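## Task

Scene 1: stand the timer with the black round cap and the grey steel power module on the top of the wooden shelf that only arm1 reaches, and stand the espresso tamper with the black handle and the wooden pillar block on the top of the desk that only arm3 reaches. Each must keep its current upright orientation with its entire base on that top surface. If any of the four ends up resting on the floor or a lower board with no gripper holding it, the attempt fails. Nothing may depend on a robot holding it at the end; release everything and move the arms away before finishing.

## Robot and tools

Robots: three identical i2rt Big YAM arms named arm1, arm2 and arm3. Each has six revolute joints, a two-finger gripper and a wrist camera (arm1_cam_wrist, arm2_cam_wrist, arm3_cam_wrist). Two fixed room cameras, room_a and room_b, watch the scene. Reach is roughly 1.0 m from the joint-1 axis. Since each target surface is reachable by only one arm, objects starting elsewhere usually need a handover or an intermediate placement by arm2.

Frame: a single shared scene frame with origin on the floor and +z upward. The hand point is the midpoint between the fingertips; the hand z axis runs along the fingers and the fingers close along hand y. Robot foot poses are never printed. Camera calibration (K, distortion, T_world_to_cam mapping scene to camera, pos_world) is given for scene 1 and may be slightly off; wrist camera poses derive from reported joint angles.

Tool execute_actions: argument actions is a list holding zero or one action. An action is an object keyed by robot name; each robot entry holds joints, an object of absolute joint targets (not offsets) by name. Angles in radians, gripper in metres. Ranges: joint1_rad -2.879 to 2.879 (base yaw, positive counter-clockwise seen from above, 0 faces where the foot faces); joint2_rad 0 to 3.141 (shoulder, 0 is upper arm pointing back roughly level, increasing lifts it up then forward); joint3_rad 0 to 3.019 (elbow, 0 folded, increasing opens); joint4_rad -1.692 to 1.57 (hand pitch, positive tips fingers up); joint5_rad -1.57 to 1.57 (hand sideways swing, positive to the arm's right); joint6_rad -2.094 to 2.094 (roll, positive clockwise viewed from behind the hand); gripper_m 0 to 0.093 (fingertip gap). Done tolerances are ±0.045, 0.14, 0.09, 0.055, 0.03, 0.035 and 0.003 respectively. Any joint or robot you omit may keep pushing toward its previous target. Motions in one action start together but finish at different times, and because joints move at different speeds the path can swing wide. Each action lasts at most 15 s. Unknown keys or out-of-range numbers reject the entire call. Optional cameras list selects images (omitted, null or ["all"] gives all; [] gives none); the pictures line gives image order. An empty actions list just reports state and images.

Tool wait: seconds from 0 to 10; nothing new is commanded and the simulation continues. Tool zoom_image: camera name plus region [x0, y0, x1, y1] in pixels of that camera's most recent full image, top-left origin, at most 504 by 504. Tool finished_scene: scene number 1 or 2; irreversible, reports success and starts the next scene.

Result lines: joint_positions gives current angles; joint torques give each arm joint's total drive output in order, with per-arm offset, scale and noise, nonzero even unloaded. joint_status tells how each commanded motion ended: off_target (resting away from target, possibly still pushing), contact_stop or time_out (holds where it stopped, though a timed-out joint can keep a nearby target and keep pushing), not_followed (a self/inter-arm clearance check blocked the arm's joint targets; gripper commands still run; the robot may retry them with later actions). joint command not followed plus a cause line marks that. on_its_own lists uncommanded behaviour; held at is the held target, not the position. To relieve a pushing joint, command its reported position. Very small target changes may not move a joint. MOTOR HOT appears from 85 °C; at 100 °C an OVER-TEMPERATURE FAULT drops that arm and its keys show limit_stop_at_motor_heat (resend targets). A stop in one call cancels later motion calls in the same reply.

Cautions: the arms do not stop on contact and can push hard, so avoid pressing into surfaces or objects and avoid sustained loaded holds that heat motors. A hard press between two robots ends the run; hard hits can too, and the clearance check ignores fingers, gripper housings and wrist cameras and may react late. Avoid drops, slips and slams; objects may also get nudged by outside disturbances, so verify with cameras before finishing. Robot motion time counts against quality, thinking time does not, but the robot holds its last command while you think. Place each object upright with its base fully on the top, open the gripper, then retract every arm before calling finished_scene.

Each tool is called after "Request:" by a JSON object that holds its "api" and its "payload".

## Session

Request:
{"api": "execute_actions", "payload": {"actions": []}}

Scene clock: 0.00 s.
Joint torques (N m, as the arm reports them, + toward a larger angle): no reading
Motor temperatures (°C, as the motors report them): arm1=[21 24 24 21 21 20] | arm2=[20 21 21 22 23 23] | arm3=[21 22 22 22 20 21]
arm1.joint_positions: joint1_rad=-0.901 joint2_rad=+0.582 joint3_rad=+1.708 joint4_rad=-1.370 joint5_rad=+0.120 joint6_rad=-0.568 gripper_m=+0.095
arm1.joint_status: not commanded
arm1.hand: x=+1.0219 y=+0.0355 z=+1.5955 quat_wxyz=(-0.096, -0.578, -0.535, +0.609) (m; scene frame)
arm2.joint_positions: joint1_rad=-0.119 joint2_rad=+0.316 joint3_rad=+1.310 joint4_rad=-1.647 joint5_rad=+0.132 joint6_rad=+0.321 gripper_m=+0.094
arm2.joint_status: not commanded
arm2.hand: x=+0.0574 y=-0.1529 z=+1.4222 quat_wxyz=(-0.321, +0.465, -0.765, -0.309) (m; scene frame)
arm3.joint_positions: joint1_rad=+0.323 joint2_rad=+0.306 joint3_rad=+1.340 joint4_rad=-1.270 joint5_rad=+0.118 joint6_rad=-0.025 gripper_m=+0.095
arm3.joint_status: not commanded
arm3.hand: x=-1.1581 y=-0.0250 z=+1.4572 quat_wxyz=(-0.418, -0.552, -0.558, +0.457) (m; scene frame)
pictures: arm1_cam_wrist, arm2_cam_wrist, arm3_cam_wrist, room_a, room_b
Images, in order (width x height): arm1_cam_wrist 504x504, arm2_cam_wrist 504x504, arm3_cam_wrist 504x504, room_a 504x504, room_b 504x504.

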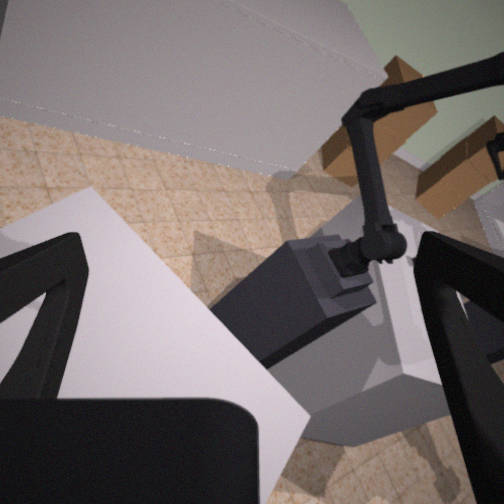

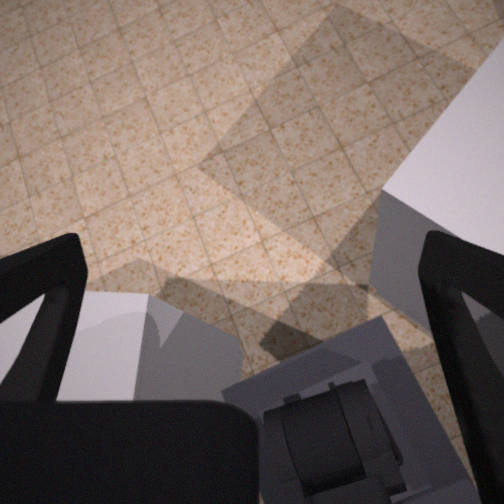

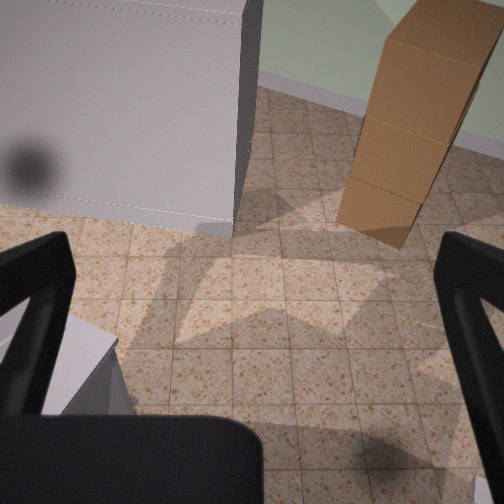

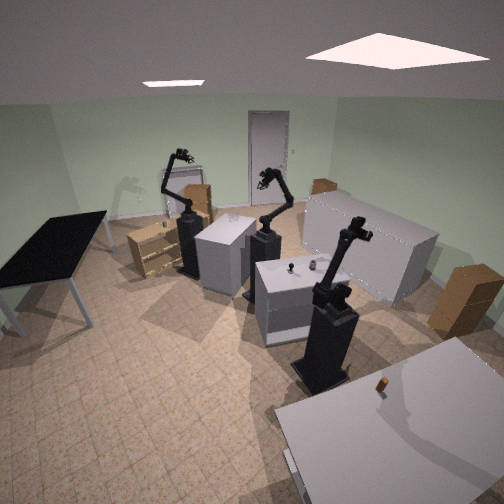

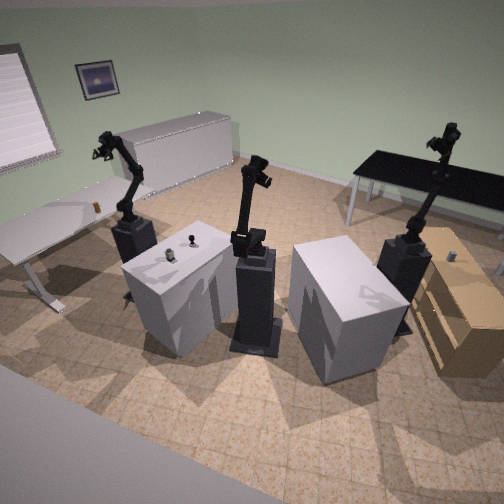

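Request:
{"api": "zoom_image", "payload": {"camera": "room_b", "region": [60, 180, 300, 320]}}

Request:
{"api": "zoom_image", "payload": {"camera": "room_a", "region": [120, 190, 400, 400]}}

Request:
{"api": "execute_actions", "payload": {"actions": [{"arm1":{"joints":{"joint1_rad":0,"joint2_rad":1.2,"joint3_rad":1.2,"joint4_rad":0,"joint5_rad":0,"joint6_rad":0}},"arm2":{"joints":{"joint1_rad":0,"joint2_rad":1.0,"joint3_rad":1.4,"joint4_rad":-1.2,"joint5_rad":0,"joint6_rad":0}},"arm3":{"joints":{"joint1_rad":0,"joint2_rad":1.2,"joint3_rad":1.2,"joint4_rad":-1.5,"joint5_rad":0,"joint6_rad":0}}}]}}

Region (60, 180, 300, 320) of room_b's 504x504 image, scaled by 2.100, with more detail than that image has; it fills the top 294 rows of this view, and the rest is white.

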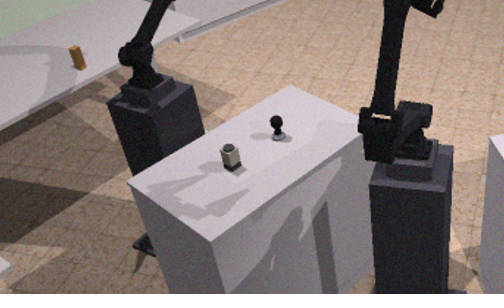

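Region (120, 190, 400, 400) of room_a's 504x504 image, scaled by 1.800, with more detail than that image has; it fills the top 378 rows of this view, and the rest is white.

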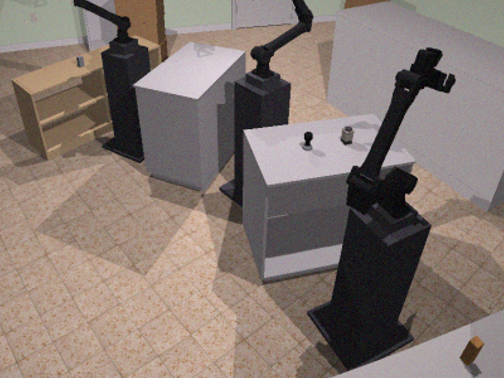

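Scene clock: 1.97 s.
Joint torques (N m, as the arm reports them, + toward a larger angle): arm1=[-0.11 -9.55 12.16  3.14 -0.06  0.15] | arm2=[-1.67 -4.42 10.76  2.24 -0.19 -0.14] | arm3=[  0.16 -10.47  11.02   0.38  -0.09  -0.01]
Motor temperatures (°C, as the motors report them): arm1=[21 24 24 21 21 20] | arm2=[20 21 22 22 23 23] | arm3=[21 22 22 22 20 21]
arm1.joint_positions: joint1_rad=+0.002 joint2_rad=+1.199 joint3_rad=+1.162 joint4_rad=-0.020 joint5_rad=+0.000 joint6_rad=-0.007 gripper_m=+0.095
arm1.joint_status: all done
arm1.hand: x=+1.3166 y=-0.3913 z=+1.3974 quat_wxyz=(-0.565, -0.413, -0.596, +0.394) (m; scene frame)
arm2.joint_positions: joint1_rad=-0.005 joint2_rad=+0.996 joint3_rad=+1.372 joint4_rad=-1.220 joint5_rad=+0.005 joint6_rad=+0.017 gripper_m=+0.094
arm2.joint_status: all done
arm2.hand: x=+0.0192 y=+0.1558 z=+1.3800 quat_wxyz=(-0.248, +0.662, -0.660, -0.255) (m; scene frame)
arm3.joint_positions: joint1_rad=+0.010 joint2_rad=+1.210 joint3_rad=+1.193 joint4_rad=-1.493 joint5_rad=+0.003 joint6_rad=-0.014 gripper_m=+0.095
arm3.joint_status: all done
arm3.hand: x=-1.2268 y=-0.2481 z=+1.1336 quat_wxyz=(-0.019, -0.779, -0.626, +0.024) (m; scene frame)
pictures: arm1_cam_wrist, arm2_cam_wrist, arm3_cam_wrist, room_a, room_b
camera_calibration (this result's frames):
arm1_cam_wrist: T_world_to_cam=[[-0.940402, -0.340036, -0.00439425, 1.11487], [-0.212786, 0.598461, -0.772377, 1.6004], [0.265266, -0.72541, -0.635149, 0.381731], [0, 0, 0, 1]] pos_world=[1.28771, -0.301766, 1.48346]
arm2_cam_wrist: T_world_to_cam=[[0.999931, -0.00575976, -0.0102859, -0.0081094], [-0.00686882, -0.993767, -0.111266, 0.318177], [-0.00958095, 0.111329, -0.993737, 1.47515], [0, 0, 0, 1]] pos_world=[0.0244277, 0.15192, 1.50124]
arm3_cam_wrist: T_world_to_cam=[[-0.977848, 0.209316, -0.000354677, -1.1488], [0.176022, 0.823226, 0.539736, -0.185473], [0.113267, 0.527718, -0.841834, 1.34624], [0, 0, 0, 1]] pos_world=[-1.24319, -0.317289, 1.23301]
Images, in order (width x height): arm1_cam_wrist 504x504, arm2_cam_wrist 504x504, arm3_cam_wrist 504x504, room_a 504x504, room_b 504x504.

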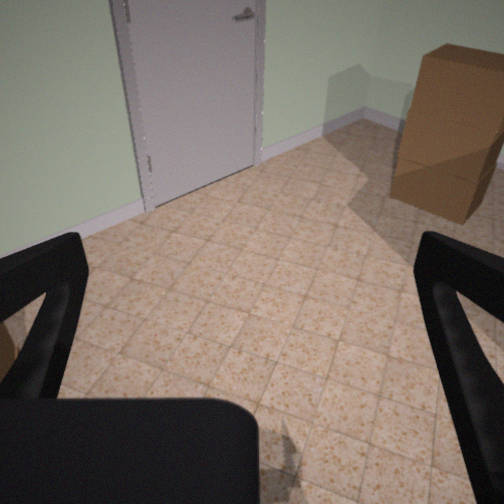

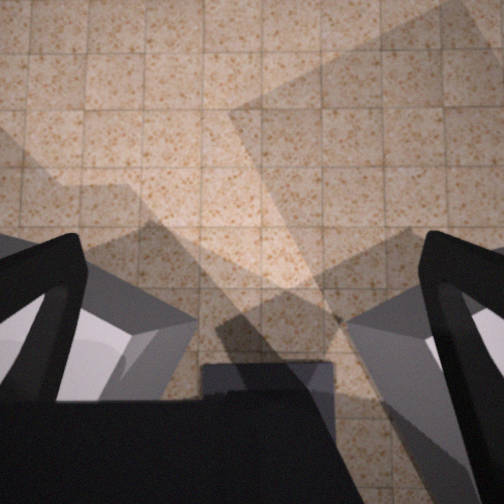

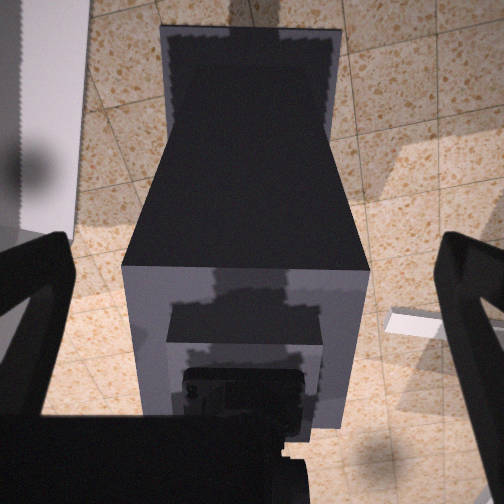

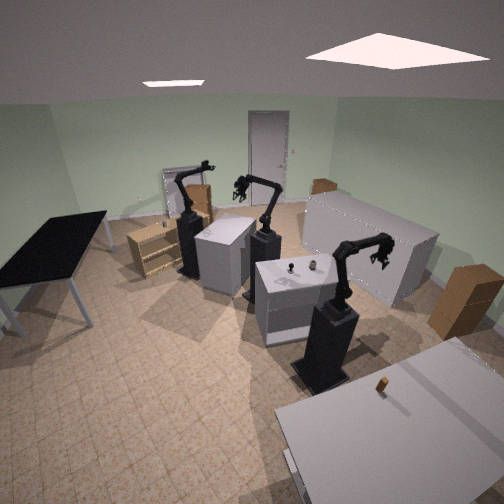

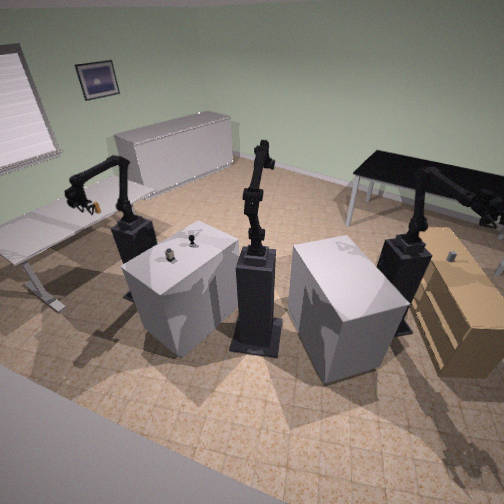

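Request:
{"api": "execute_actions", "payload": {"actions": [{"arm1":{"joints":{"joint1_rad":-1.5,"joint4_rad":-1.5}},"arm2":{"joints":{"joint1_rad":1.6,"joint2_rad":1.4,"joint3_rad":1.4,"joint4_rad":-0.85}},"arm3":{"joints":{"joint1_rad":1.6,"joint2_rad":0.9,"joint3_rad":0.9,"joint4_rad":-0.4}}}]}}

Scene clock: 4.13 s.
Joint torques (N m, as the arm reports them, + toward a larger angle): arm1=[-0.4  -7.99 10.95  0.08 -0.09  0.14] | arm2=[ -1.19 -11.86  11.09   2.23  -0.05  -0.14] | arm3=[ 1.66 -6.8  11.75  3.   -0.04 -0.06]
Motor temperatures (°C, as the motors report them): arm1=[21 24 25 21 21 20] | arm2=[20 21 23 22 23 23] | arm3=[21 22 23 22 20 21]
arm1.joint_positions: joint1_rad=-1.495 joint2_rad=+1.200 joint3_rad=+1.162 joint4_rad=-1.491 joint5_rad=+0.001 joint6_rad=-0.005 gripper_m=+0.095
arm1.joint_status: all done
arm1.hand: x=+0.8086 y=+0.0052 z=+1.1613 quat_wxyz=(-0.006, -0.976, -0.217, +0.018) (m; scene frame)
arm2.joint_positions: joint1_rad=+1.605 joint2_rad=+1.408 joint3_rad=+1.372 joint4_rad=-0.865 joint5_rad=+0.000 joint6_rad=+0.014 gripper_m=+0.094
arm2.joint_status: all done
arm2.hand: x=-0.5348 y=-0.2696 z=+1.2474 quat_wxyz=(+0.013, +0.944, +0.022, -0.329) (m; scene frame)
arm3.joint_positions: joint1_rad=+1.594 joint2_rad=+0.901 joint3_rad=+0.900 joint4_rad=-0.418 joint5_rad=+0.001 joint6_rad=-0.012 gripper_m=+0.095
arm3.joint_status: all done
arm3.hand: x=-0.7102 y=-0.0065 z=+1.2468 quat_wxyz=(-0.542, -0.087, -0.834, +0.063) (m; scene frame)
pictures: arm1_cam_wrist, arm2_cam_wrist, arm3_cam_wrist, room_a, room_b
camera_calibration (this result's frames):
arm1_cam_wrist: T_world_to_cam=[[-0.415492, 0.909583, 0.00504527, 0.328955], [0.75266, 0.340685, 0.563416, -1.25787], [0.510754, 0.237892, -0.826158, 0.672464], [0, 0, 0, 1]] pos_world=[0.739963, -0.0306479, 1.26261]
arm2_cam_wrist: T_world_to_cam=[[-0.0376677, 0.999233, -0.01066, 0.258515], [0.997766, 0.0370192, -0.0556037, 0.622558], [-0.0551665, -0.0127307, -0.998396, 1.33347], [0, 0, 0, 1]] pos_world=[-0.537867, -0.264388, 1.3687]
arm3_cam_wrist: T_world_to_cam=[[-0.208383, -0.977914, 0.016164, -0.175977], [-0.848788, 0.172607, -0.499767, 0.0276223], [0.485939, -0.117862, -0.866009, 1.54619], [0, 0, 0, 1]] pos_world=[-0.76458, 0.00538018, 1.35567]
Images, in order (width x height): arm1_cam_wrist 504x504, arm2_cam_wrist 504x504, arm3_cam_wrist 504x504, room_a 504x504, room_b 504x504.

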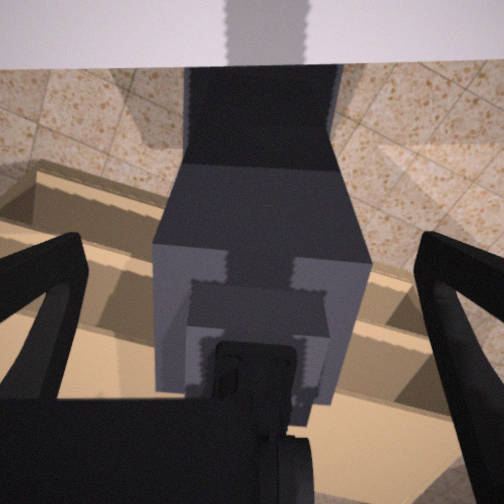

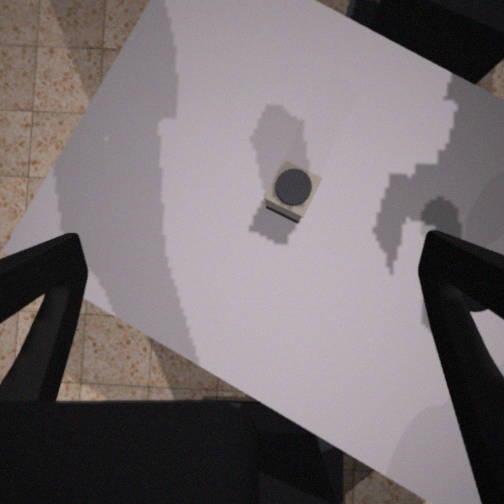

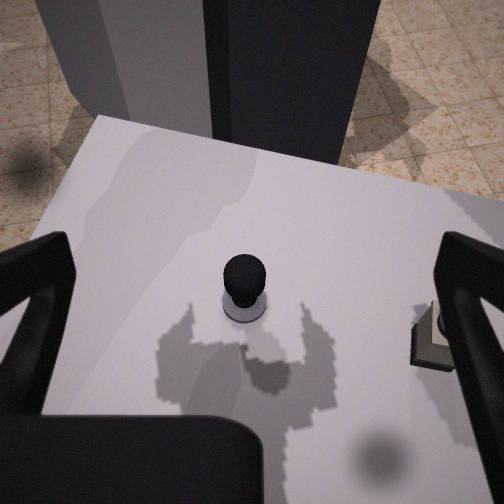

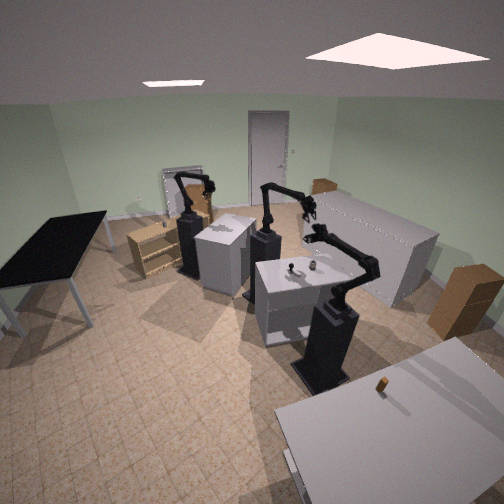

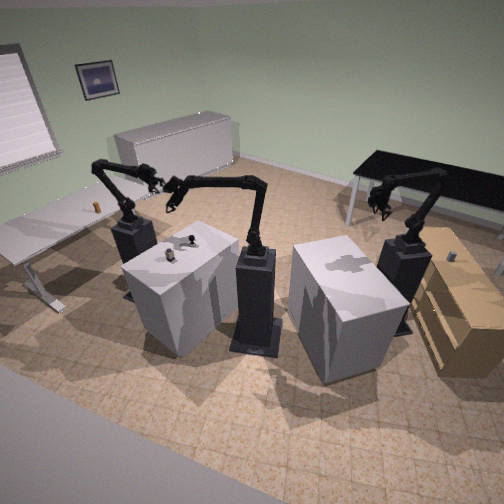

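Request:
{"api": "execute_actions", "payload": {"actions": [{"arm2":{"joints":{"joint1_rad":2.5,"joint2_rad":2.1,"joint3_rad":1.98,"joint4_rad":-1.4,"joint6_rad":0.3}},"arm3":{"joints":{"joint4_rad":-1.27,"joint3_rad":1.5}}}], "cameras": []}}

Request:
{"api": "execute_actions", "payload": {"actions": [{"arm3":{"joints":{"joint2_rad":2.2,"joint3_rad":1.98,"joint4_rad":-1.33}}}], "cameras": ["arm3_cam_wrist","room_b"]}}

Scene clock: 6.57 s.
Joint torques (N m, as the arm reports them, + toward a larger angle): arm1=[-0.57 -8.   10.97  0.07 -0.09  0.13] | arm2=[ -0.96 -18.55  11.5    0.1    0.1    0.14] | arm3=[ 2.01 -4.12 14.23  1.75 -0.03 -0.05]
Motor temperatures (°C, as the motors report them): arm1=[21 24 26 21 21 20] | arm2=[20 22 24 22 23 23] | arm3=[21 22 24 22 20 21]
arm1.joint_positions: joint1_rad=-1.495 joint2_rad=+1.200 joint3_rad=+1.162 joint4_rad=-1.491 joint5_rad=+0.001 joint6_rad=-0.005 gripper_m=+0.095
arm1.joint_status: not commanded
arm1.hand: x=+0.8086 y=+0.0052 z=+1.1613 quat_wxyz=(-0.006, -0.976, -0.217, +0.018) (m; scene frame)
arm2.joint_positions: joint1_rad=+2.494 joint2_rad=+2.107 joint3_rad=+1.935 joint4_rad=-1.387 joint5_rad=-0.001 joint6_rad=+0.283 gripper_m=+0.094
arm2.joint_status: all done
arm2.hand: x=-0.3539 y=-0.7668 z=+1.0491 quat_wxyz=(+0.004, +0.945, +0.327, -0.005) (m; scene frame)
arm3.joint_positions: joint1_rad=+1.594 joint2_rad=+0.895 joint3_rad=+1.459 joint4_rad=-1.265 joint5_rad=+0.001 joint6_rad=-0.012 gripper_m=+0.095
arm3.joint_status: all done
arm3.hand: x=-0.8062 y=+0.0147 z=+1.3917 quat_wxyz=(-0.420, -0.094, -0.901, +0.049) (m; scene frame)
pictures: none
No camera images: the call's "cameras" was empty. Leave "cameras" out to get every camera's image.

Scene clock: 8.50 s.
Joint torques (N m, as the arm reports them, + toward a larger angle): arm1=[-0.58 -7.96 11.    0.06 -0.09  0.13] | arm2=[  0.39 -18.03  11.45  -0.29   0.11   0.11] | arm3=[  2.06 -23.75  12.49   0.33  -0.03  -0.06]
Motor temperatures (°C, as the motors report them): arm1=[21 24 26 21 21 20] | arm2=[20 22 24 22 23 23] | arm3=[21 23 24 22 20 21]
arm1.joint_positions: joint1_rad=-1.495 joint2_rad=+1.200 joint3_rad=+1.162 joint4_rad=-1.491 joint5_rad=+0.001 joint6_rad=-0.005 gripper_m=+0.095
arm1.joint_status: not commanded
arm1.hand: x=+0.8086 y=+0.0052 z=+1.1613 quat_wxyz=(-0.006, -0.976, -0.217, +0.018) (m; scene frame)
arm2.joint_positions: joint1_rad=+2.494 joint2_rad=+2.107 joint3_rad=+1.935 joint4_rad=-1.387 joint5_rad=-0.001 joint6_rad=+0.283 gripper_m=+0.094
arm2.joint_status: not commanded
arm2.hand: x=-0.3539 y=-0.7668 z=+1.0491 quat_wxyz=(+0.004, +0.945, +0.327, -0.005) (m; scene frame)
arm3.joint_positions: joint1_rad=+1.594 joint2_rad=+2.215 joint3_rad=+1.952 joint4_rad=-1.327 joint5_rad=+0.001 joint6_rad=-0.012 gripper_m=+0.095
arm3.joint_status: all done
arm3.hand: x=-0.4936 y=-0.0543 z=+0.9260 quat_wxyz=(+0.008, -0.103, -0.995, -0.001) (m; scene frame)
pictures: arm3_cam_wrist, room_b
camera_calibration (this result's frames):
arm3_cam_wrist: T_world_to_cam=[[-0.198267, -0.980146, -0.00199623, -0.150758], [-0.782145, 0.156986, 0.602996, -0.929704], [-0.59071, 0.121115, -0.797742, 0.575774], [0, 0, 0, 1]] pos_world=[-0.416939, -0.0715489, 1.01963]
Images, in order (width x height): arm3_cam_wrist 504x504, room_b 504x504.

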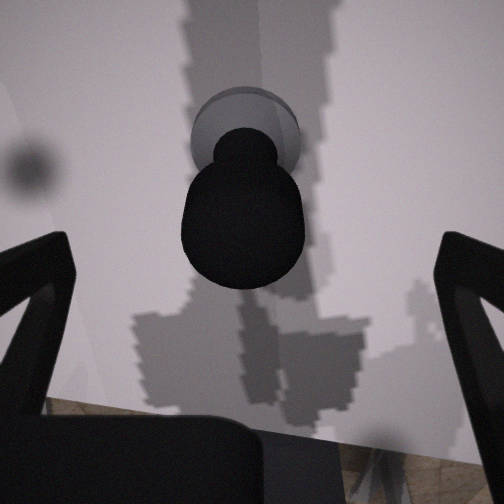

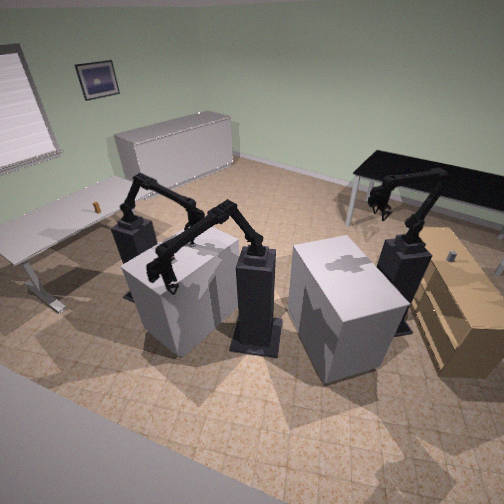

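Request:
{"api": "execute_actions", "payload": {"actions": [{"arm3":{"joints":{"joint2_rad":2.16,"joint3_rad":1.73,"joint4_rad":-1.12}}}], "cameras": ["arm3_cam_wrist"]}}

Scene clock: 9.83 s.
Joint torques (N m, as the arm reports them, + toward a larger angle): arm1=[-0.5  -7.96 10.97  0.05 -0.09  0.13] | arm2=[ -0.88 -18.54  11.32  -0.2    0.1    0.19] | arm3=[  1.62 -22.7    9.81   0.92  -0.04  -0.03]
Motor temperatures (°C, as the motors report them): arm1=[21 24 26 21 21 20] | arm2=[20 22 24 22 23 23] | arm3=[21 23 24 22 20 21]
arm1.joint_positions: joint1_rad=-1.495 joint2_rad=+1.200 joint3_rad=+1.162 joint4_rad=-1.491 joint5_rad=+0.001 joint6_rad=-0.005 gripper_m=+0.095
arm1.joint_status: not commanded
arm1.hand: x=+0.8086 y=+0.0052 z=+1.1613 quat_wxyz=(-0.006, -0.976, -0.217, +0.018) (m; scene frame)
arm2.joint_positions: joint1_rad=+2.494 joint2_rad=+2.107 joint3_rad=+1.935 joint4_rad=-1.387 joint5_rad=-0.001 joint6_rad=+0.283 gripper_m=+0.094
arm2.joint_status: not commanded
arm2.hand: x=-0.3539 y=-0.7668 z=+1.0491 quat_wxyz=(+0.004, +0.945, +0.327, -0.005) (m; scene frame)
arm3.joint_positions: joint1_rad=+1.594 joint2_rad=+2.170 joint3_rad=+1.723 joint4_rad=-1.129 joint5_rad=+0.001 joint6_rad=-0.012 gripper_m=+0.095
arm3.joint_status: all done
arm3.hand: x=-0.5257 y=-0.0471 z=+0.8723 quat_wxyz=(+0.001, -0.103, -0.995, +0.000) (m; scene frame)
pictures: arm3_cam_wrist
camera_calibration (this result's frames):
arm3_cam_wrist: T_world_to_cam=[[-0.198251, -0.98015, -0.00173687, -0.150424], [-0.790154, 0.158773, 0.591986, -0.918068], [-0.579959, 0.118734, -0.805946, 0.525786], [0, 0, 0, 1]] pos_world=[-0.450303, -0.0641022, 0.966977]
Images, in order (width x height): arm3_cam_wrist 504x504.

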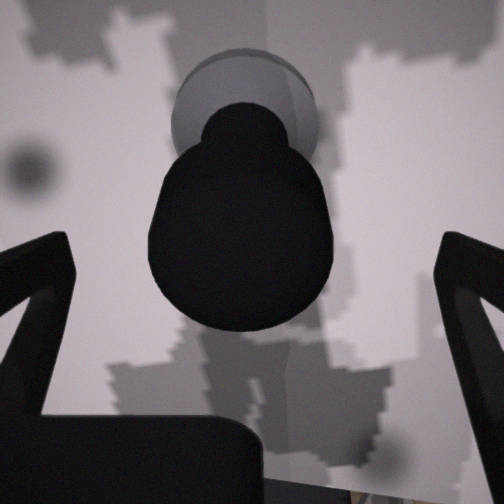

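Lower 3 cm.

Request:
{"api": "execute_actions", "payload": {"actions": [{"arm3":{"joints":{"joint2_rad":2.21,"joint3_rad":1.73,"joint4_rad":-1.07}}}], "cameras": ["arm3_cam_wrist"]}}

Request:
{"api": "execute_actions", "payload": {"actions": [{"arm3":{"joints":{"gripper_m":0.02}}}], "cameras": []}}

Request:
{"api": "execute_actions", "payload": {"actions": [{"arm3":{"joints":{"joint2_rad":1.9,"joint4_rad":-1.38}}}], "cameras": []}}

Request:
{"api": "execute_actions", "payload": {"actions": [{"arm3":{"joints":{"joint1_rad":-0.9}}}], "cameras": []}}

Request:
{"api": "execute_actions", "payload": {"actions": [{"arm2":{"joints":{"joint1_rad":1.54,"joint2_rad":2.2,"joint4_rad":-1.3}},"arm3":{"joints":{"joint2_rad":2.1,"joint4_rad":-1.18}}}]}}

Scene clock: 10.90 s.
Joint torques (N m, as the arm reports them, + toward a larger angle): arm1=[-0.62 -7.94 10.97  0.07 -0.1   0.13] | arm2=[ -0.19 -19.49  11.38  -0.05   0.07   0.13] | arm3=[  2.07 -22.6    9.68   0.85  -0.01  -0.08]
Motor temperatures (°C, as the motors report them): arm1=[21 24 27 21 21 20] | arm2=[20 22 25 22 23 23] | arm3=[21 23 24 22 20 21]
arm1.joint_positions: joint1_rad=-1.495 joint2_rad=+1.200 joint3_rad=+1.162 joint4_rad=-1.491 joint5_rad=+0.001 joint6_rad=-0.005 gripper_m=+0.095
arm1.joint_status: not commanded
arm1.hand: x=+0.8086 y=+0.0052 z=+1.1613 quat_wxyz=(-0.006, -0.976, -0.217, +0.018) (m; scene frame)
arm2.joint_positions: joint1_rad=+2.494 joint2_rad=+2.107 joint3_rad=+1.935 joint4_rad=-1.387 joint5_rad=-0.001 joint6_rad=+0.283 gripper_m=+0.094
arm2.joint_status: not commanded
arm2.hand: x=-0.3539 y=-0.7668 z=+1.0491 quat_wxyz=(+0.004, +0.945, +0.327, -0.005) (m; scene frame)
arm3.joint_positions: joint1_rad=+1.594 joint2_rad=+2.213 joint3_rad=+1.723 joint4_rad=-1.079 joint5_rad=+0.001 joint6_rad=-0.012 gripper_m=+0.095
arm3.joint_status: all done
arm3.hand: x=-0.5199 y=-0.0484 z=+0.8460 quat_wxyz=(-0.002, -0.103, -0.995, +0.000) (m; scene frame)
pictures: arm3_cam_wrist
camera_calibration (this result's frames):
arm3_cam_wrist: T_world_to_cam=[[-0.198245, -0.980151, -0.00159991, -0.150675], [-0.794322, 0.159702, 0.58613, -0.894857], [-0.574241, 0.117468, -0.810215, 0.514621], [0, 0, 0, 1]] pos_world=[-0.445159, -0.0652251, 0.941215]
Images, in order (width x height): arm3_cam_wrist 504x504.

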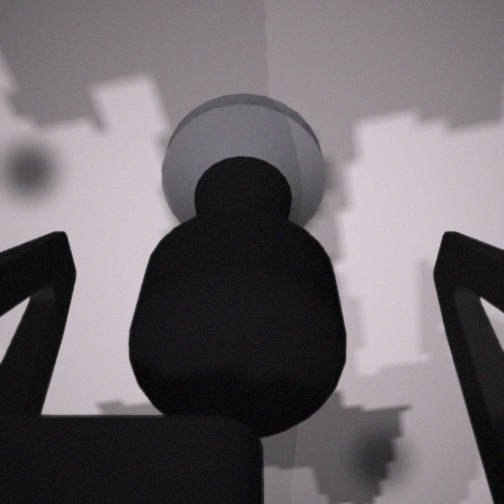

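Scene clock: 11.57 s.
Joint torques (N m, as the arm reports them, + toward a larger angle): arm1=[-0.61 -7.99 10.96  0.07 -0.1   0.13] | arm2=[  0.52 -19.53  11.53  -0.13   0.03   0.11] | arm3=[  1.95 -21.5    9.67   0.98  -0.04  -0.05]
Motor temperatures (°C, as the motors report them): arm1=[21 24 27 21 21 20] | arm2=[20 22 25 22 23 23] | arm3=[21 23 24 22 20 21]
arm1.joint_positions: joint1_rad=-1.495 joint2_rad=+1.200 joint3_rad=+1.162 joint4_rad=-1.491 joint5_rad=+0.001 joint6_rad=-0.005 gripper_m=+0.095
arm1.joint_status: not commanded
arm1.hand: x=+0.8086 y=+0.0052 z=+1.1613 quat_wxyz=(-0.006, -0.976, -0.217, +0.018) (m; scene frame)
arm2.joint_positions: joint1_rad=+2.494 joint2_rad=+2.107 joint3_rad=+1.935 joint4_rad=-1.387 joint5_rad=-0.001 joint6_rad=+0.283 gripper_m=+0.094
arm2.joint_status: not commanded
arm2.hand: x=-0.3539 y=-0.7668 z=+1.0491 quat_wxyz=(+0.004, +0.945, +0.327, -0.005) (m; scene frame)
arm3.joint_positions: joint1_rad=+1.595 joint2_rad=+2.213 joint3_rad=+1.723 joint4_rad=-1.078 joint5_rad=+0.000 joint6_rad=-0.012 gripper_m=+0.045
arm3.joint_status: gripper_m off_target (ended at +0.045, target +0.020)
arm3.hand: x=-0.5196 y=-0.0478 z=+0.8460 quat_wxyz=(-0.003, -0.103, -0.995, +0.000) (m; scene frame)
pictures: none
No camera images: the call's "cameras" was empty. Leave "cameras" out to get every camera's image.

Scene clock: 13.07 s.
Joint torques (N m, as the arm reports them, + toward a larger angle): arm1=[-0.63 -7.99 10.96  0.07 -0.1   0.13] | arm2=[ -0.79 -18.59  11.39  -0.23   0.05   0.11] | arm3=[  1.93 -21.45  12.58   0.19   0.04  -0.09]
Motor temperatures (°C, as the motors report them): arm1=[21 24 27 21 21 20] | arm2=[20 23 25 22 23 23] | arm3=[21 24 25 22 20 21]
arm1.joint_positions: joint1_rad=-1.495 joint2_rad=+1.200 joint3_rad=+1.162 joint4_rad=-1.491 joint5_rad=+0.001 joint6_rad=-0.005 gripper_m=+0.095
arm1.joint_status: not commanded
arm1.hand: x=+0.8086 y=+0.0052 z=+1.1613 quat_wxyz=(-0.006, -0.976, -0.217, +0.018) (m; scene frame)
arm2.joint_positions: joint1_rad=+2.494 joint2_rad=+2.107 joint3_rad=+1.935 joint4_rad=-1.387 joint5_rad=-0.001 joint6_rad=+0.283 gripper_m=+0.094
arm2.joint_status: not commanded
arm2.hand: x=-0.3539 y=-0.7668 z=+1.0491 quat_wxyz=(+0.004, +0.945, +0.327, -0.005) (m; scene frame)
arm3.joint_positions: joint1_rad=+1.595 joint2_rad=+1.931 joint3_rad=+1.702 joint4_rad=-1.373 joint5_rad=+0.000 joint6_rad=-0.012 gripper_m=+0.045
arm3.joint_status: all done
arm3.hand: x=-0.5761 y=-0.0354 z=+1.0072 quat_wxyz=(+0.014, -0.103, -0.995, -0.002) (m; scene frame)
pictures: none
No camera images: the call's "cameras" was empty. Leave "cameras" out to get every camera's image.

Scene clock: 15.50 s.
Joint torques (N m, as the arm reports them, + toward a larger angle): arm1=[-0.52 -8.06 10.96  0.07 -0.09  0.13] | arm2=[ -0.48 -19.34  11.48  -0.26   0.05   0.13] | arm3=[  1.88 -22.13  12.43  -0.1   -0.12  -0.09]
Motor temperatures (°C, as the motors report them): arm1=[21 24 27 21 21 20] | arm2=[20 23 26 22 23 23] | arm3=[21 24 25 22 20 21]
arm1.joint_positions: joint1_rad=-1.495 joint2_rad=+1.200 joint3_rad=+1.162 joint4_rad=-1.491 joint5_rad=+0.001 joint6_rad=-0.005 gripper_m=+0.095
arm1.joint_status: not commanded
arm1.hand: x=+0.8086 y=+0.0052 z=+1.1613 quat_wxyz=(-0.006, -0.976, -0.217, +0.018) (m; scene frame)
arm2.joint_positions: joint1_rad=+2.494 joint2_rad=+2.107 joint3_rad=+1.935 joint4_rad=-1.387 joint5_rad=-0.001 joint6_rad=+0.283 gripper_m=+0.094
arm2.joint_status: not commanded
arm2.hand: x=-0.3539 y=-0.7668 z=+1.0491 quat_wxyz=(+0.004, +0.945, +0.327, -0.005) (m; scene frame)
arm3.joint_positions: joint1_rad=-0.912 joint2_rad=+1.931 joint3_rad=+1.702 joint4_rad=-1.371 joint5_rad=+0.004 joint6_rad=-0.012 gripper_m=+0.045
arm3.joint_status: all done
arm3.hand: x=-1.6794 y=-0.1447 z=+1.0038 quat_wxyz=(+0.004, -0.977, -0.213, -0.015) (m; scene frame)
pictures: none
No camera images: the call's "cameras" was empty. Leave "cameras" out to get every camera's image.

Scene clock: 17.33 s.
Joint torques (N m, as the arm reports them, + toward a larger angle): arm1=[-0.61 -7.91 10.97  0.03 -0.1   0.13] | arm2=[ -1.72 -21.05  10.14   0.39  -0.03   0.11] | arm3=[  2.31 -24.67  11.6    0.62  -0.11  -0.08]
Motor temperatures (°C, as the motors report them): arm1=[21 24 27 21 21 20] | arm2=[20 23 26 22 23 23] | arm3=[21 25 25 22 20 21]
arm1.joint_positions: joint1_rad=-1.495 joint2_rad=+1.200 joint3_rad=+1.162 joint4_rad=-1.491 joint5_rad=+0.001 joint6_rad=-0.005 gripper_m=+0.095
arm1.joint_status: not commanded
arm1.hand: x=+0.8086 y=+0.0052 z=+1.1613 quat_wxyz=(-0.006, -0.976, -0.217, +0.018) (m; scene frame)
arm2.joint_positions: joint1_rad=+1.547 joint2_rad=+2.224 joint3_rad=+1.947 joint4_rad=-1.303 joint5_rad=+0.002 joint6_rad=+0.286 gripper_m=+0.094
arm2.joint_status: all done
arm2.hand: x=-0.6450 y=-0.2365 z=+0.9787 quat_wxyz=(-0.001, +0.990, -0.142, +0.004) (m; scene frame)
arm3.joint_positions: joint1_rad=-0.912 joint2_rad=+2.142 joint3_rad=+1.702 joint4_rad=-1.185 joint5_rad=+0.004 joint6_rad=-0.012 gripper_m=+0.045
arm3.joint_status: all done
arm3.hand: x=-1.7085 y=-0.1578 z=+0.8792 quat_wxyz=(+0.007, -0.977, -0.213, -0.028) (m; scene frame)
pictures: arm1_cam_wrist, arm2_cam_wrist, arm3_cam_wrist, room_a, room_b
camera_calibration (this result's frames):
arm1_cam_wrist: T_world_to_cam=[[-0.415492, 0.909583, 0.00504527, 0.328955], [0.75266, 0.340685, 0.563416, -1.25787], [0.510754, 0.237892, -0.826158, 0.672464], [0, 0, 0, 1]] pos_world=[0.739963, -0.0306479, 1.26261]
arm2_cam_wrist: T_world_to_cam=[[0.289997, 0.956968, 0.0107013, 0.398904], [0.775758, -0.241602, 0.582948, -0.117623], [0.560448, -0.160751, -0.812439, 1.23956], [0, 0, 0, 1]] pos_world=[-0.719145, -0.210895, 1.07137]
arm3_cam_wrist: T_world_to_cam=[[-0.422474, 0.906375, -0.000511217, -0.579821], [0.700185, 0.326724, 0.634816, 0.695938], [0.575549, 0.267836, -0.772663, 1.82697], [0, 0, 0, 1]] pos_world=[-1.78376, -0.191173, 0.969546]
Images, in order (width x height): arm1_cam_wrist 504x504, arm2_cam_wrist 504x504, arm3_cam_wrist 504x504, room_a 504x504, room_b 504x504.

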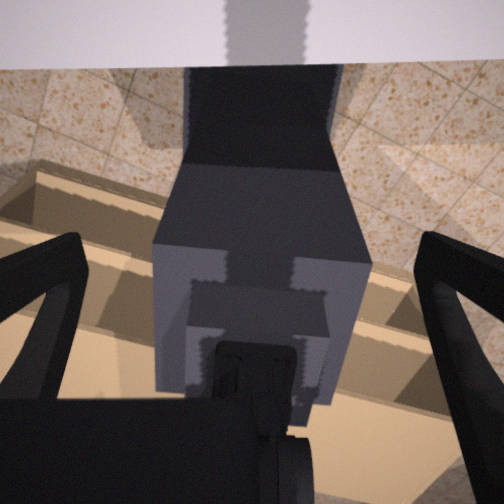

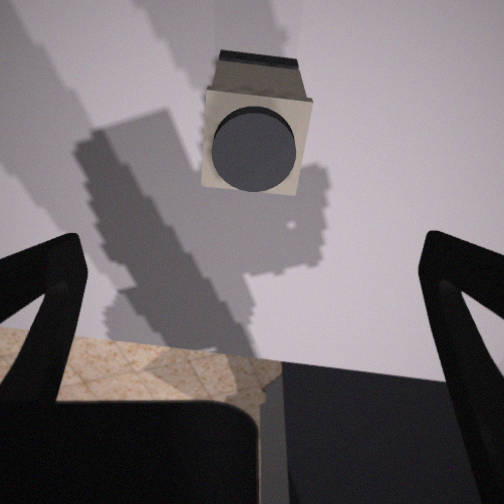

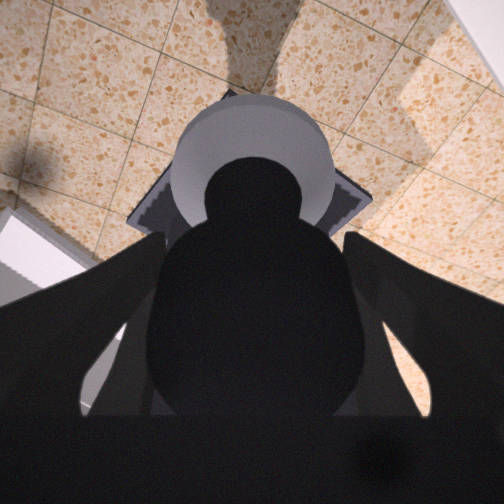

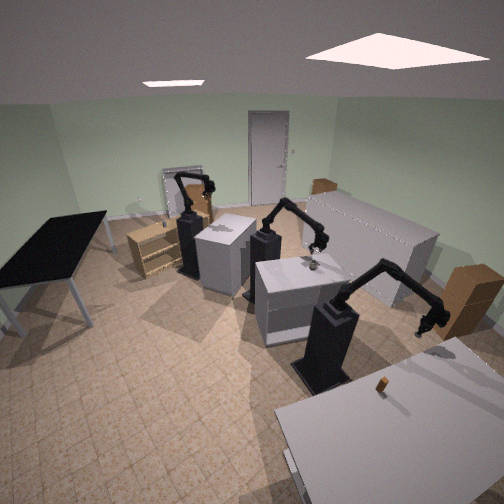

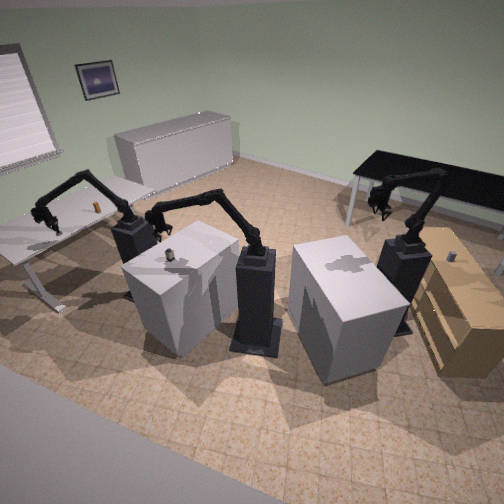

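Request:
{"api": "execute_actions", "payload": {"actions": [{"arm2":{"joints":{"joint2_rad":2.33,"joint3_rad":1.76,"joint4_rad":-0.97,"joint6_rad":0.39}},"arm3":{"joints":{"joint1_rad":-1.4,"joint2_rad":2.05,"joint4_rad":-1.18}}}], "cameras": ["arm2_cam_wrist","arm3_cam_wrist","room_a","room_b"]}}

Scene clock: 19.30 s.
Joint torques (N m, as the arm reports them, + toward a larger angle): arm1=[-0.58 -7.97 10.98  0.08 -0.1   0.13] | arm2=[ -1.2  -19.62   8.42   0.82  -0.03   0.11] | arm3=[  0.56 -24.12  12.07   0.53   0.02  -0.01]
Motor temperatures (°C, as the motors report them): arm1=[21 24 28 21 21 20] | arm2=[20 23 26 22 23 23] | arm3=[21 25 26 22 20 21]
arm1.joint_positions: joint1_rad=-1.495 joint2_rad=+1.200 joint3_rad=+1.162 joint4_rad=-1.491 joint5_rad=+0.001 joint6_rad=-0.005 gripper_m=+0.095
arm1.joint_status: not commanded
arm1.hand: x=+0.8086 y=+0.0052 z=+1.1613 quat_wxyz=(-0.006, -0.976, -0.217, +0.018) (m; scene frame)
arm2.joint_positions: joint1_rad=+1.546 joint2_rad=+2.339 joint3_rad=+1.737 joint4_rad=-0.984 joint5_rad=-0.001 joint6_rad=+0.373 gripper_m=+0.094
arm2.joint_status: all done
arm2.hand: x=-0.6189 y=-0.2368 z=+0.8323 quat_wxyz=(-0.001, +0.983, -0.185, +0.007) (m; scene frame)
arm3.joint_positions: joint1_rad=-1.389 joint2_rad=+2.087 joint3_rad=+1.702 joint4_rad=-1.179 joint5_rad=+0.000 joint6_rad=-0.010 gripper_m=+0.045
arm3.joint_status: all done
arm3.hand: x=-1.7674 y=+0.1288 z=+0.9118 quat_wxyz=(+0.000, -1.000, +0.025, +0.002) (m; scene frame)
pictures: arm2_cam_wrist, arm3_cam_wrist, room_a, room_b
camera_calibration (this result's frames):
arm2_cam_wrist: T_world_to_cam=[[0.371983, 0.928176, 0.0108787, 0.436974], [0.748096, -0.30671, 0.588457, -0.0897619], [0.549528, -0.210758, -0.808455, 1.08403], [0, 0, 0, 1]] pos_world=[-0.691103, -0.204651, 0.92446]
arm3_cam_wrist: T_world_to_cam=[[0.0426238, 0.99909, -0.00178475, -0.0532653], [0.808921, -0.0334622, 0.586964, 0.905006], [0.58637, -0.0264624, -0.809611, 1.90005], [0, 0, 0, 1]] pos_world=[-1.84394, 0.13378, 1.007]
Images, in order (width x height): arm2_cam_wrist 504x504, arm3_cam_wrist 504x504, room_a 504x504, room_b 504x504.

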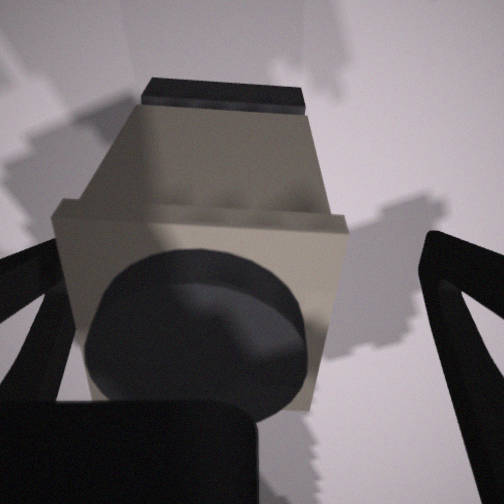

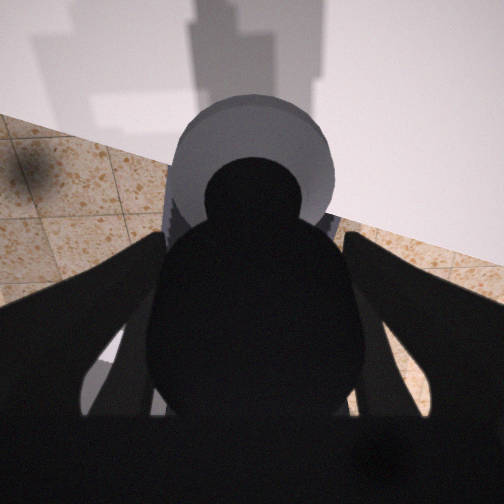

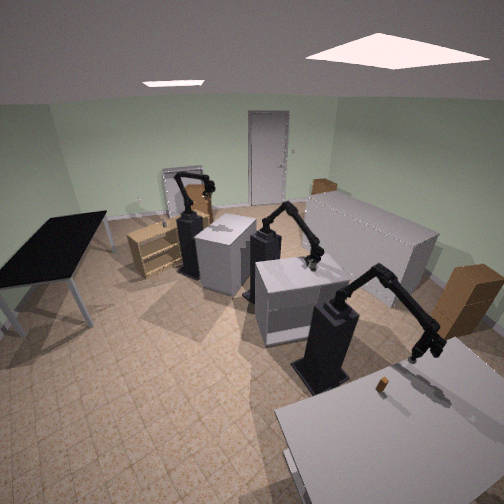

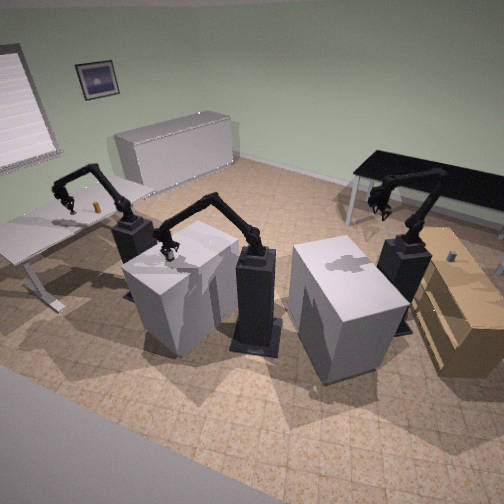

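Request:
{"api": "execute_actions", "payload": {"actions": [{"arm2":{"joints":{"joint2_rad":2.385,"joint3_rad":1.85,"joint4_rad":-0.99}},"arm3":{"joints":{"joint1_rad":-1.5,"joint2_rad":2.22,"joint4_rad":-1.0}}}], "cameras": ["arm2_cam_wrist","arm3_cam_wrist","room_a"]}}

Request:
{"api": "zoom_image", "payload": {"camera": "room_a", "region": [340, 310, 480, 430]}}

Scene clock: 20.73 s.
Joint torques (N m, as the arm reports them, + toward a larger angle): arm1=[-0.52 -7.96 10.97  0.04 -0.1   0.12] | arm2=[ -1.23 -19.62  10.28   0.27   0.07   0.18] | arm3=[  2.38 -26.05  11.13   0.81  -0.02  -0.04]
Motor temperatures (°C, as the motors report them): arm1=[21 24 28 21 21 20] | arm2=[20 24 26 22 23 23] | arm3=[21 25 26 22 20 21]
arm1.joint_positions: joint1_rad=-1.495 joint2_rad=+1.200 joint3_rad=+1.162 joint4_rad=-1.491 joint5_rad=+0.001 joint6_rad=-0.005 gripper_m=+0.095
arm1.joint_status: not commanded
arm1.hand: x=+0.8086 y=+0.0052 z=+1.1613 quat_wxyz=(-0.006, -0.976, -0.217, +0.018) (m; scene frame)
arm2.joint_positions: joint1_rad=+1.546 joint2_rad=+2.379 joint3_rad=+1.806 joint4_rad=-0.984 joint5_rad=-0.001 joint6_rad=+0.373 gripper_m=+0.094
arm2.joint_status: all done
arm2.hand: x=-0.6410 y=-0.2369 z=+0.8291 quat_wxyz=(+0.002, +0.983, -0.185, -0.007) (m; scene frame)
arm3.joint_positions: joint1_rad=-1.511 joint2_rad=+2.267 joint3_rad=+1.702 joint4_rad=-1.007 joint5_rad=+0.001 joint6_rad=-0.010 gripper_m=+0.045
arm3.joint_status: all done
arm3.hand: x=-1.7734 y=+0.2071 z=+0.8021 quat_wxyz=(+0.000, -0.996, +0.086, -0.002) (m; scene frame)
pictures: arm2_cam_wrist, arm3_cam_wrist, room_a
camera_calibration (this result's frames):
arm2_cam_wrist: T_world_to_cam=[[0.372159, 0.928169, -0.0000966022, 0.454487], [0.76505, -0.306696, 0.566247, -0.0420526], [0.525543, -0.210808, -0.824236, 1.09129], [0, 0, 0, 1]] pos_world=[-0.710492, -0.204684, 0.92334]
arm3_cam_wrist: T_world_to_cam=[[0.1636, 0.986526, -0.000780355, 0.0849479], [0.794582, -0.131301, 0.592789, 0.967004], [0.5847, -0.0976007, -0.805357, 1.82515], [0, 0, 0, 1]] pos_world=[-1.84943, 0.221301, 0.896734]
Images, in order (width x height): arm2_cam_wrist 504x504, arm3_cam_wrist 504x504, room_a 504x504.

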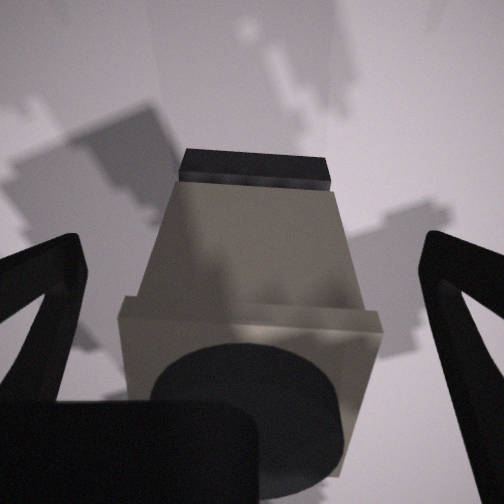

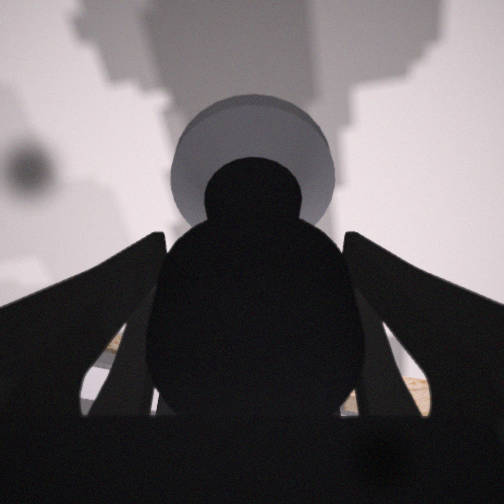

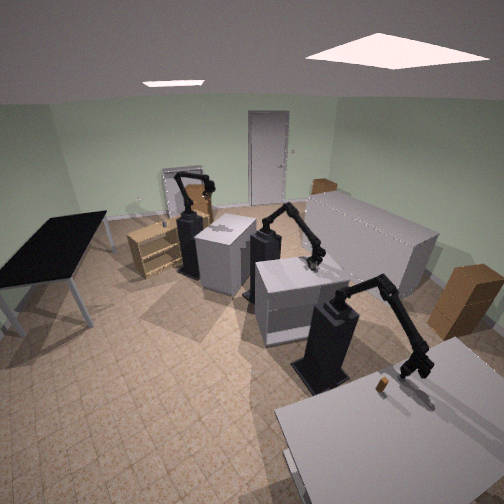

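Region (340, 310, 480, 430) of room_a's 504x504 image, scaled by 3.600, with more detail than that image has; it fills the top 432 rows of this view, and the rest is white.

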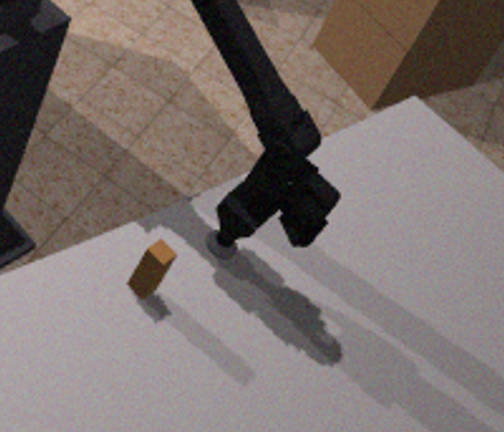

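Close.

Request:
{"api": "execute_actions", "payload": {"actions": [{"arm2":{"joints":{"gripper_m":0.02}},"arm3":{"joints":{"joint2_rad":2.26,"joint4_rad":-0.96}}}], "cameras": []}}

Request:
{"api": "execute_actions", "payload": {"actions": [{"arm2":{"joints":{"joint2_rad":2.1,"joint4_rad":-1.27}},"arm1":{"joints":{"joint1_rad":-0.3}}}], "cameras": ["arm3_cam_wrist"]}}

Scene clock: 21.67 s.
Joint torques (N m, as the arm reports them, + toward a larger angle): arm1=[-0.6  -7.95 10.98  0.04 -0.08  0.13] | arm2=[ -1.24 -19.36  10.24   0.13   0.04   0.15] | arm3=[  2.24 -23.22  11.12   1.14   0.04  -0.11]
Motor temperatures (°C, as the motors report them): arm1=[21 24 28 21 21 20] | arm2=[20 24 26 22 23 23] | arm3=[21 25 26 22 20 21]
arm1.joint_positions: joint1_rad=-1.495 joint2_rad=+1.200 joint3_rad=+1.162 joint4_rad=-1.491 joint5_rad=+0.001 joint6_rad=-0.005 gripper_m=+0.095
arm1.joint_status: not commanded
arm1.hand: x=+0.8086 y=+0.0052 z=+1.1613 quat_wxyz=(-0.006, -0.976, -0.217, +0.018) (m; scene frame)
arm2.joint_positions: joint1_rad=+1.546 joint2_rad=+2.379 joint3_rad=+1.806 joint4_rad=-0.984 joint5_rad=+0.000 joint6_rad=+0.374 gripper_m=+0.044
arm2.joint_status: gripper_m off_target (ended at +0.044, target +0.020)
arm2.hand: x=-0.6410 y=-0.2367 z=+0.8291 quat_wxyz=(+0.002, +0.983, -0.185, -0.007) (m; scene frame)
arm3.joint_positions: joint1_rad=-1.511 joint2_rad=+2.276 joint3_rad=+1.702 joint4_rad=-0.969 joint5_rad=+0.001 joint6_rad=-0.010 gripper_m=+0.045
arm3.joint_status: all done
arm3.hand: x=-1.7807 y=+0.2084 z=+0.7965 quat_wxyz=(+0.002, -0.996, +0.086, +0.013) (m; scene frame)
pictures: none
No camera images: the call's "cameras" was empty. Leave "cameras" out to get every camera's image.

Scene clock: 23.27 s.
Joint torques (N m, as the arm reports them, + toward a larger angle): arm1=[ 0.38 -7.91 11.    0.08 -0.08  0.13] | arm2=[ -0.93 -19.77   9.39  -0.18   0.07   0.08] | arm3=[  2.2  -23.8   11.3    0.91   0.02  -0.06]
Motor temperatures (°C, as the motors report them): arm1=[21 24 28 21 21 20] | arm2=[20 24 26 22 23 23] | arm3=[21 25 26 22 20 21]
arm1.joint_positions: joint1_rad=-0.306 joint2_rad=+1.200 joint3_rad=+1.162 joint4_rad=-1.491 joint5_rad=+0.000 joint6_rad=-0.005 gripper_m=+0.095
arm1.joint_status: all done
arm1.hand: x=+1.1339 y=-0.1927 z=+1.1638 quat_wxyz=(-0.018, -0.687, -0.726, +0.014) (m; scene frame)
arm2.joint_positions: joint1_rad=+1.546 joint2_rad=+2.118 joint3_rad=+1.832 joint4_rad=-1.256 joint5_rad=+0.000 joint6_rad=+0.374 gripper_m=+0.044
arm2.joint_status: all done
arm2.hand: x=-0.6241 y=-0.2366 z=+1.0037 quat_wxyz=(+0.003, +0.983, -0.185, -0.014) (m; scene frame)
arm3.joint_positions: joint1_rad=-1.511 joint2_rad=+2.276 joint3_rad=+1.702 joint4_rad=-0.969 joint5_rad=+0.001 joint6_rad=-0.010 gripper_m=+0.045
arm3.joint_status: not commanded
arm3.hand: x=-1.7807 y=+0.2084 z=+0.7965 quat_wxyz=(+0.002, -0.996, +0.086, +0.013) (m; scene frame)
pictures: arm3_cam_wrist
camera_calibration (this result's frames):
arm3_cam_wrist: T_world_to_cam=[[0.163568, 0.986532, -0.000276383, 0.0843492], [0.811153, -0.13433, 0.569198, 1.02527], [0.561495, -0.0933266, -0.8222, 1.79629], [0, 0, 0, 1]] pos_world=[-1.85405, 0.222152, 0.893351]
Images, in order (width x height): arm3_cam_wrist 504x504.

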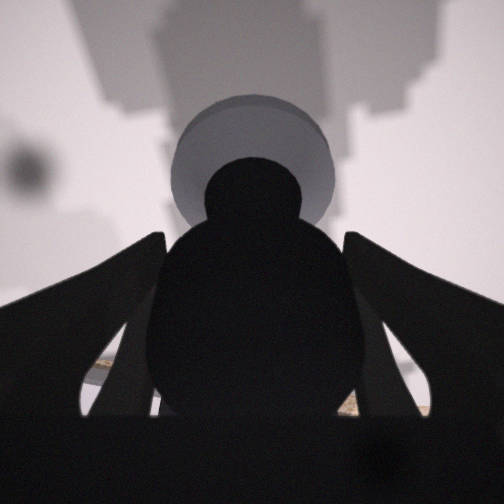

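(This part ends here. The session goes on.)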